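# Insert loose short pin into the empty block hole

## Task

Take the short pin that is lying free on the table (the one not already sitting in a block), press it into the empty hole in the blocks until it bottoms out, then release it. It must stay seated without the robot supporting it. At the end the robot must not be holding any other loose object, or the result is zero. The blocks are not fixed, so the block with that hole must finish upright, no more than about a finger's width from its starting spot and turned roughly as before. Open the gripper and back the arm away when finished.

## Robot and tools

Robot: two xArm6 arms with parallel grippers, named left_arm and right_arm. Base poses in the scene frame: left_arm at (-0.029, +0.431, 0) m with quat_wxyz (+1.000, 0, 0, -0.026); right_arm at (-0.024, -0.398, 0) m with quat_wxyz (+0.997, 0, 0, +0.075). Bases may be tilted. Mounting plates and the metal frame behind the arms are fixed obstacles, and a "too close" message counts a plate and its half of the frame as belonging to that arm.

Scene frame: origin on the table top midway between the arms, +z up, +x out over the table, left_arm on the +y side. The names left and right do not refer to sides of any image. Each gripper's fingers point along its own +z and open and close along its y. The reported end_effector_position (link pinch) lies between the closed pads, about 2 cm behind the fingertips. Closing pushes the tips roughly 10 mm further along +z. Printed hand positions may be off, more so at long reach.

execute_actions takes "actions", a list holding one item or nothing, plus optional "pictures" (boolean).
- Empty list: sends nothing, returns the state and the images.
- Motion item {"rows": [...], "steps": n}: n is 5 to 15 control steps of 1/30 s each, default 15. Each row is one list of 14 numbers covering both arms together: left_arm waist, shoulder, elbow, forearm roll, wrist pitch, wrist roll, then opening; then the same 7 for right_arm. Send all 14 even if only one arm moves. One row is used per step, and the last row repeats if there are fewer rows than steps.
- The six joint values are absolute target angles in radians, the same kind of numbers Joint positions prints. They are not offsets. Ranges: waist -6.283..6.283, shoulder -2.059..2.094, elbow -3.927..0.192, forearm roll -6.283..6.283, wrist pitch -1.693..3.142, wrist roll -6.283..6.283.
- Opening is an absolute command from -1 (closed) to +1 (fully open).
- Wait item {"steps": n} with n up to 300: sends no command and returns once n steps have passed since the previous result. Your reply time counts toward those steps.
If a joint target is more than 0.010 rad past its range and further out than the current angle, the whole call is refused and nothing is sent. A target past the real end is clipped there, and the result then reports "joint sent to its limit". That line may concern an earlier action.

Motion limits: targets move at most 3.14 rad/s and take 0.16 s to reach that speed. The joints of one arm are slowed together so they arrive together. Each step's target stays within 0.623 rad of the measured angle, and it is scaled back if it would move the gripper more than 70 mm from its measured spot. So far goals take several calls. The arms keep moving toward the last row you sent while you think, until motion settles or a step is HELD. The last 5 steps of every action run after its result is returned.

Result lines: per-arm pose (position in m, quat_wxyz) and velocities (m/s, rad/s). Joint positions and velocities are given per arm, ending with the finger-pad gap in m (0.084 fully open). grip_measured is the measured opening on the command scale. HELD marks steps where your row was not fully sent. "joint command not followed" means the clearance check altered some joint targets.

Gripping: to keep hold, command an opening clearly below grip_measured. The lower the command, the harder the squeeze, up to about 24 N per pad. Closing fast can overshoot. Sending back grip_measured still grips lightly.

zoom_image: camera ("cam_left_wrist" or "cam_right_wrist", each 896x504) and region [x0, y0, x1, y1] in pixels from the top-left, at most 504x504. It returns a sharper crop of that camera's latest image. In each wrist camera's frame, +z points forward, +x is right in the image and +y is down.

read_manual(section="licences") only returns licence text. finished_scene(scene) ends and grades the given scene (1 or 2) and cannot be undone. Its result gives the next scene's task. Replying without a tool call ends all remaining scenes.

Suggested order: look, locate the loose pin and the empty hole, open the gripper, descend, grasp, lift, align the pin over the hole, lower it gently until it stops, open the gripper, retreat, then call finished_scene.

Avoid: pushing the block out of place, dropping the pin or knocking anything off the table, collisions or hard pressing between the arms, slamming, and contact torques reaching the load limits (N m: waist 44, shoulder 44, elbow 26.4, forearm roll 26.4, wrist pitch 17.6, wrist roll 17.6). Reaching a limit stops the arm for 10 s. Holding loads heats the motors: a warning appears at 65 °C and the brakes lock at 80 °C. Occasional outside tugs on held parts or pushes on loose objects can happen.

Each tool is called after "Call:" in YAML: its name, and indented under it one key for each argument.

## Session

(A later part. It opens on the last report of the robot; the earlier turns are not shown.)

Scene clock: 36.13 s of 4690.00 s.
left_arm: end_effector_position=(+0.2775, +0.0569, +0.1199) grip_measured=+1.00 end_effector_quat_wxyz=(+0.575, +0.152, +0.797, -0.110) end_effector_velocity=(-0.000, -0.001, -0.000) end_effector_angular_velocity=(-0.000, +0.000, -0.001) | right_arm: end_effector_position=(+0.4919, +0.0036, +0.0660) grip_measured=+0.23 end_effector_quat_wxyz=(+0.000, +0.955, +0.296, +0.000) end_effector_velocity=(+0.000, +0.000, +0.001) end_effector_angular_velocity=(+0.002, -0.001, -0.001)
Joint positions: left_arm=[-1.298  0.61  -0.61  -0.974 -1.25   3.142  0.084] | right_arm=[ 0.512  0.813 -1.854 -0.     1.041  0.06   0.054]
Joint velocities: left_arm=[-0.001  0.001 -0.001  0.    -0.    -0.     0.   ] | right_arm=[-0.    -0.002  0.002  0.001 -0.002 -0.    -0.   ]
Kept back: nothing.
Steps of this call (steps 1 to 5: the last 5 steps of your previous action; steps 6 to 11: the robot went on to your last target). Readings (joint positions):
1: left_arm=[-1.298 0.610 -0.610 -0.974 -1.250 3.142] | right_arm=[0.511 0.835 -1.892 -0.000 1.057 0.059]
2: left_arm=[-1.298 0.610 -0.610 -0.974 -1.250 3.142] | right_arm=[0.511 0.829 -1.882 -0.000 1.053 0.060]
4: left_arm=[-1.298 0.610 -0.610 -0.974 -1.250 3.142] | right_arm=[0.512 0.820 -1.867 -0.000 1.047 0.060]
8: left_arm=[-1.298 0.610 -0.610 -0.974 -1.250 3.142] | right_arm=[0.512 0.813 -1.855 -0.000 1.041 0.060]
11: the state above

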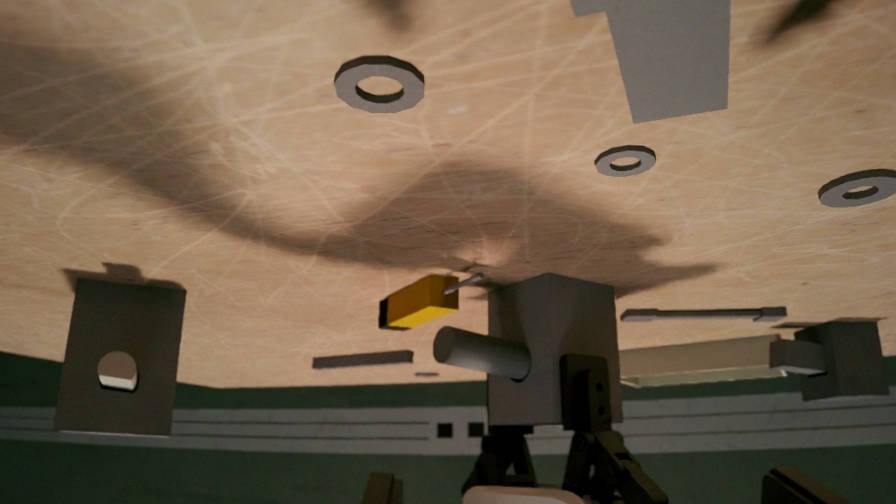

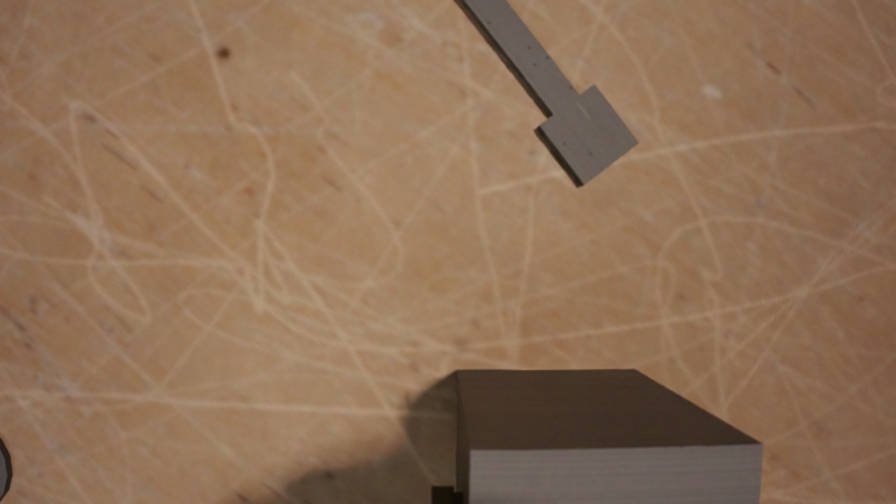

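Call:
execute_actions:
  actions:
    - {"rows": [[-1.298,0.61,-0.61,-0.974,-1.25,3.1416,1, 0.5119,0.8126,-1.8534,0,1.0408,0.0599,0.15],[-1.298,0.61,-0.61,-0.974,-1.25,3.1416,1, 0.5119,0.8126,-1.8534,0,1.0408,0.0599,0.3],[-1.298,0.61,-0.61,-0.974,-1.25,3.1416,1, 0.5119,0.8126,-1.8534,0,1.0408,0.0599,0.5],[-1.298,0.61,-0.61,-0.974,-1.25,3.1416,1, 0.5119,0.8126,-1.8534,0,1.0408,0.0599,0.8],[-1.298,0.61,-0.61,-0.974,-1.25,3.1416,1, 0.5119,0.8126,-1.8534,0,1.0408,0.0599,1],[-1.298,0.61,-0.61,-0.974,-1.25,3.1416,1, 0.5119,0.8126,-1.8534,0,1.0408,0.0599,1],[-1.298,0.61,-0.61,-0.974,-1.25,3.1416,1, 0.5119,0.8126,-1.8534,0,1.0408,0.0599,1],[-1.298,0.61,-0.61,-0.974,-1.25,3.1416,1, 0.5119,0.8050,-1.8600,0,1.0550,0.0599,1],[-1.298,0.61,-0.61,-0.974,-1.25,3.1416,1, 0.5119,0.7920,-1.8720,0,1.0800,0.0599,1],[-1.298,0.61,-0.61,-0.974,-1.25,3.1416,1, 0.5119,0.7780,-1.8840,0,1.1060,0.0599,1],[-1.298,0.61,-0.61,-0.974,-1.25,3.1416,1, 0.5119,0.7640,-1.8965,0,1.1325,0.0599,1],[-1.298,0.61,-0.61,-0.974,-1.25,3.1416,1, 0.5119,0.7514,-1.9080,0,1.1567,0.0599,1]], "steps": 15}

Call:
execute_actions:
  actions:
    - {"rows": [[-1.298,0.61,-0.61,-0.974,-1.25,3.1416,1, 0.5142,0.6695,-1.7914,0,1.1219,0.0622,1],[-1.298,0.61,-0.61,-0.974,-1.25,3.1416,1, 0.5142,0.6695,-1.7914,0,1.1219,0.0622,1],[-1.298,0.61,-0.61,-0.974,-1.25,3.1416,1, 0.5165,0.5877,-1.6747,0,1.0870,0.0645,1],[-1.298,0.61,-0.61,-0.974,-1.25,3.1416,1, 0.5165,0.5877,-1.6747,0,1.0870,0.0645,1],[-1.298,0.61,-0.61,-0.974,-1.25,3.1416,1, 0.5187,0.5058,-1.5581,0,1.0523,0.0667,1],[-1.298,0.61,-0.61,-0.974,-1.25,3.1416,1, 0.5187,0.5058,-1.5581,0,1.0523,0.0667,1],[-1.298,0.61,-0.61,-0.974,-1.25,3.1416,1, 0.5210,0.4240,-1.4414,0,1.0174,0.0690,1],[-1.298,0.61,-0.61,-0.974,-1.25,3.1416,1, 0.5210,0.4240,-1.4414,0,1.0174,0.0690,1],[-1.298,0.61,-0.61,-0.974,-1.25,3.1416,1, 0.5233,0.3421,-1.3248,0,0.9827,0.0713,1]], "steps": 15}

Call:
execute_actions:
  actions:
    - {"steps": 12}
  pictures: true

Scene clock: 37.27 s of 4690.00 s.
left_arm: end_effector_position=(+0.2775, +0.0569, +0.1199) grip_measured=+1.00 end_effector_quat_wxyz=(+0.575, +0.152, +0.797, -0.110) end_effector_velocity=(-0.000, -0.001, +0.001) end_effector_angular_velocity=(-0.000, -0.001, -0.002) | right_arm: end_effector_position=(+0.4906, +0.0026, +0.0709) grip_measured=+1.00 end_effector_quat_wxyz=(+0.001, +0.955, +0.296, -0.003) end_effector_velocity=(-0.017, -0.014, +0.149) end_effector_angular_velocity=(-0.067, +0.086, -0.004)
Joint positions: left_arm=[-1.298  0.61  -0.61  -0.974 -1.25   3.142  0.084] | right_arm=[ 0.512  0.806 -1.859 -0.     1.06   0.06   0.084]
Joint velocities: left_arm=[-0.001 -0.001 -0.    -0.    -0.     0.001 -0.   ] | right_arm=[-0.001 -0.181 -0.155  0.     0.446  0.002  0.   ]
Steps of this call (steps 1 to 24: the robot went on to your last target; steps 25 to 34: the first 10 steps of this action). Readings (joint positions):
25: left_arm=[-1.298 0.610 -0.610 -0.974 -1.250 3.142] | right_arm=[0.512 0.813 -1.853 -0.000 1.041 0.060]
26: left_arm=[-1.298 0.610 -0.610 -0.974 -1.250 3.142] | right_arm=[0.512 0.813 -1.853 0.000 1.041 0.060]
28: left_arm=[-1.298 0.610 -0.610 -0.974 -1.250 3.142] | right_arm=[0.512 0.813 -1.853 -0.000 1.041 0.060]
32: left_arm=[-1.298 0.610 -0.610 -0.974 -1.250 3.142] | right_arm=[0.512 0.812 -1.853 -0.000 1.042 0.060]
34: the state above

Scene clock: 37.77 s of 4690.00 s.
left_arm: end_effector_position=(+0.2775, +0.0569, +0.1199) grip_measured=+1.00 end_effector_quat_wxyz=(+0.575, +0.152, +0.797, -0.110) end_effector_velocity=(+0.000, +0.000, -0.000) end_effector_angular_velocity=(+0.000, +0.000, +0.000) | right_arm: end_effector_position=(+0.4337, -0.0356, +0.1389) grip_measured=+1.00 end_effector_quat_wxyz=(-0.000, +0.955, +0.297, +0.001) end_effector_velocity=(-0.277, -0.195, +0.056) end_effector_angular_velocity=(+0.020, -0.027, +0.000)
Joint positions: left_arm=[-1.298  0.61  -0.61  -0.974 -1.25   3.142  0.084] | right_arm=[ 0.52   0.457 -1.491  0.     1.032  0.068  0.084]
Joint velocities: left_arm=[ 0.     0.     0.     0.    -0.    -0.001  0.   ] | right_arm=[ 0.034 -1.264  1.761 -0.001 -0.531  0.034 -0.   ]
Steps of this call (steps 1 to 5: the last 5 steps of your previous action; steps 6 to 15: the first 10 steps of this action). Readings (joint positions):
6: left_arm=[-1.298 0.610 -0.610 -0.974 -1.250 3.142] | right_arm=[0.512 0.746 -1.913 -0.000 1.150 0.060]
7: left_arm=[-1.298 0.610 -0.610 -0.974 -1.250 3.142] | right_arm=[0.512 0.739 -1.904 -0.000 1.149 0.060]
9: left_arm=[-1.298 0.610 -0.610 -0.974 -1.250 3.142] | right_arm=[0.513 0.698 -1.830 -0.000 1.131 0.061]
13: left_arm=[-1.298 0.610 -0.610 -0.974 -1.250 3.142] | right_arm=[0.518 0.541 -1.606 0.000 1.067 0.066]
15: the state above

Scene clock: 38.17 s of 4690.00 s.
left_arm: end_effector_position=(+0.2775, +0.0569, +0.1199) grip_measured=+1.00 end_effector_quat_wxyz=(+0.575, +0.152, +0.797, -0.110) end_effector_velocity=(-0.000, -0.000, +0.000) end_effector_angular_velocity=(-0.001, +0.000, -0.000) | right_arm: end_effector_position=(+0.4059, -0.0555, +0.1396) grip_measured=+1.00 end_effector_quat_wxyz=(+0.000, +0.955, +0.296, -0.000) end_effector_velocity=(+0.000, +0.000, +0.004) end_effector_angular_velocity=(+0.005, -0.006, +0.000)
Joint positions: left_arm=[-1.298  0.61  -0.61  -0.974 -1.25   3.142  0.084] | right_arm=[ 0.523  0.344 -1.326 -0.     0.983  0.071  0.084]
Joint velocities: left_arm=[-0.    -0.001 -0.    -0.     0.    -0.    -0.   ] | right_arm=[-0.    -0.009  0.002  0.    -0.001 -0.001  0.   ]
Kept back: nothing.
Steps of this call (steps 1 to 5: the last 5 steps of your previous action; steps 6 to 12: the robot went on to your last target). Readings (joint positions):
1: left_arm=[-1.298 0.610 -0.610 -0.974 -1.250 3.142] | right_arm=[0.521 0.416 -1.434 0.000 1.015 0.069]
2: left_arm=[-1.298 0.610 -0.610 -0.974 -1.250 3.142] | right_arm=[0.522 0.383 -1.387 0.000 1.002 0.070]
4: left_arm=[-1.298 0.610 -0.610 -0.974 -1.250 3.142] | right_arm=[0.523 0.350 -1.339 0.000 0.988 0.071]
8: left_arm=[-1.298 0.610 -0.610 -0.974 -1.250 3.142] | right_arm=[0.523 0.344 -1.326 -0.000 0.983 0.071]
12: the state above

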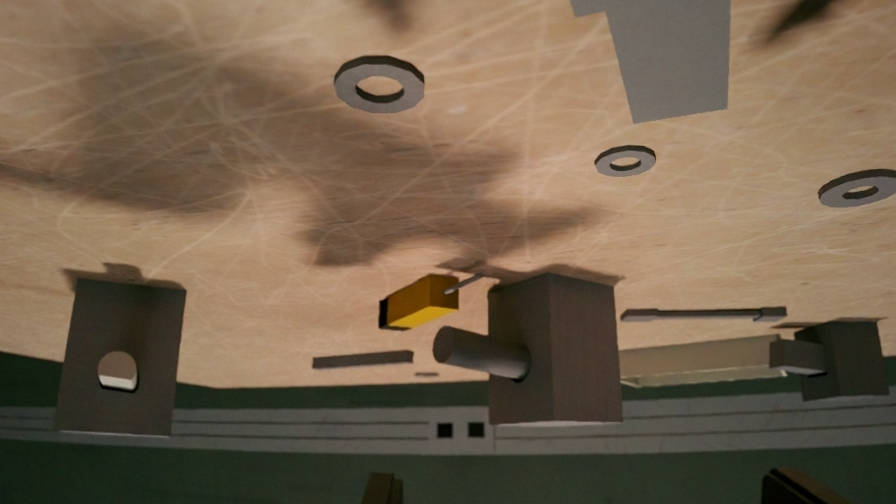

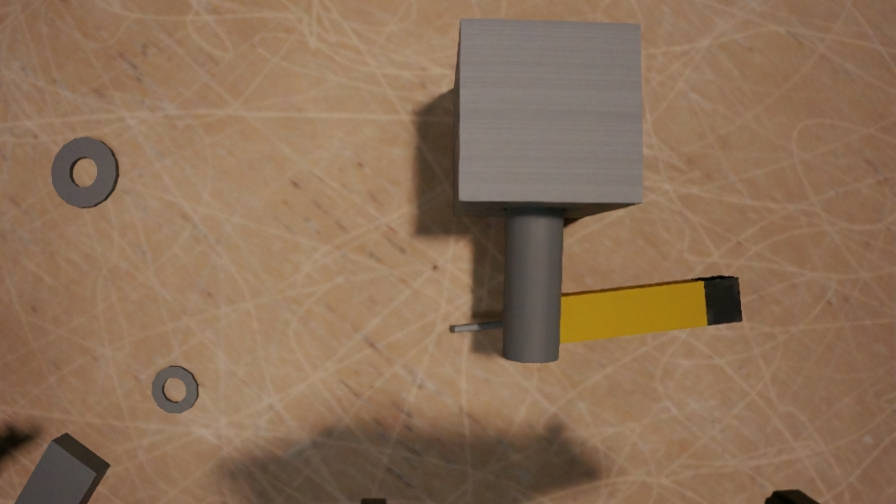

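Call:
finished_scene:
  scene: 2

The scene is finished: the task was done.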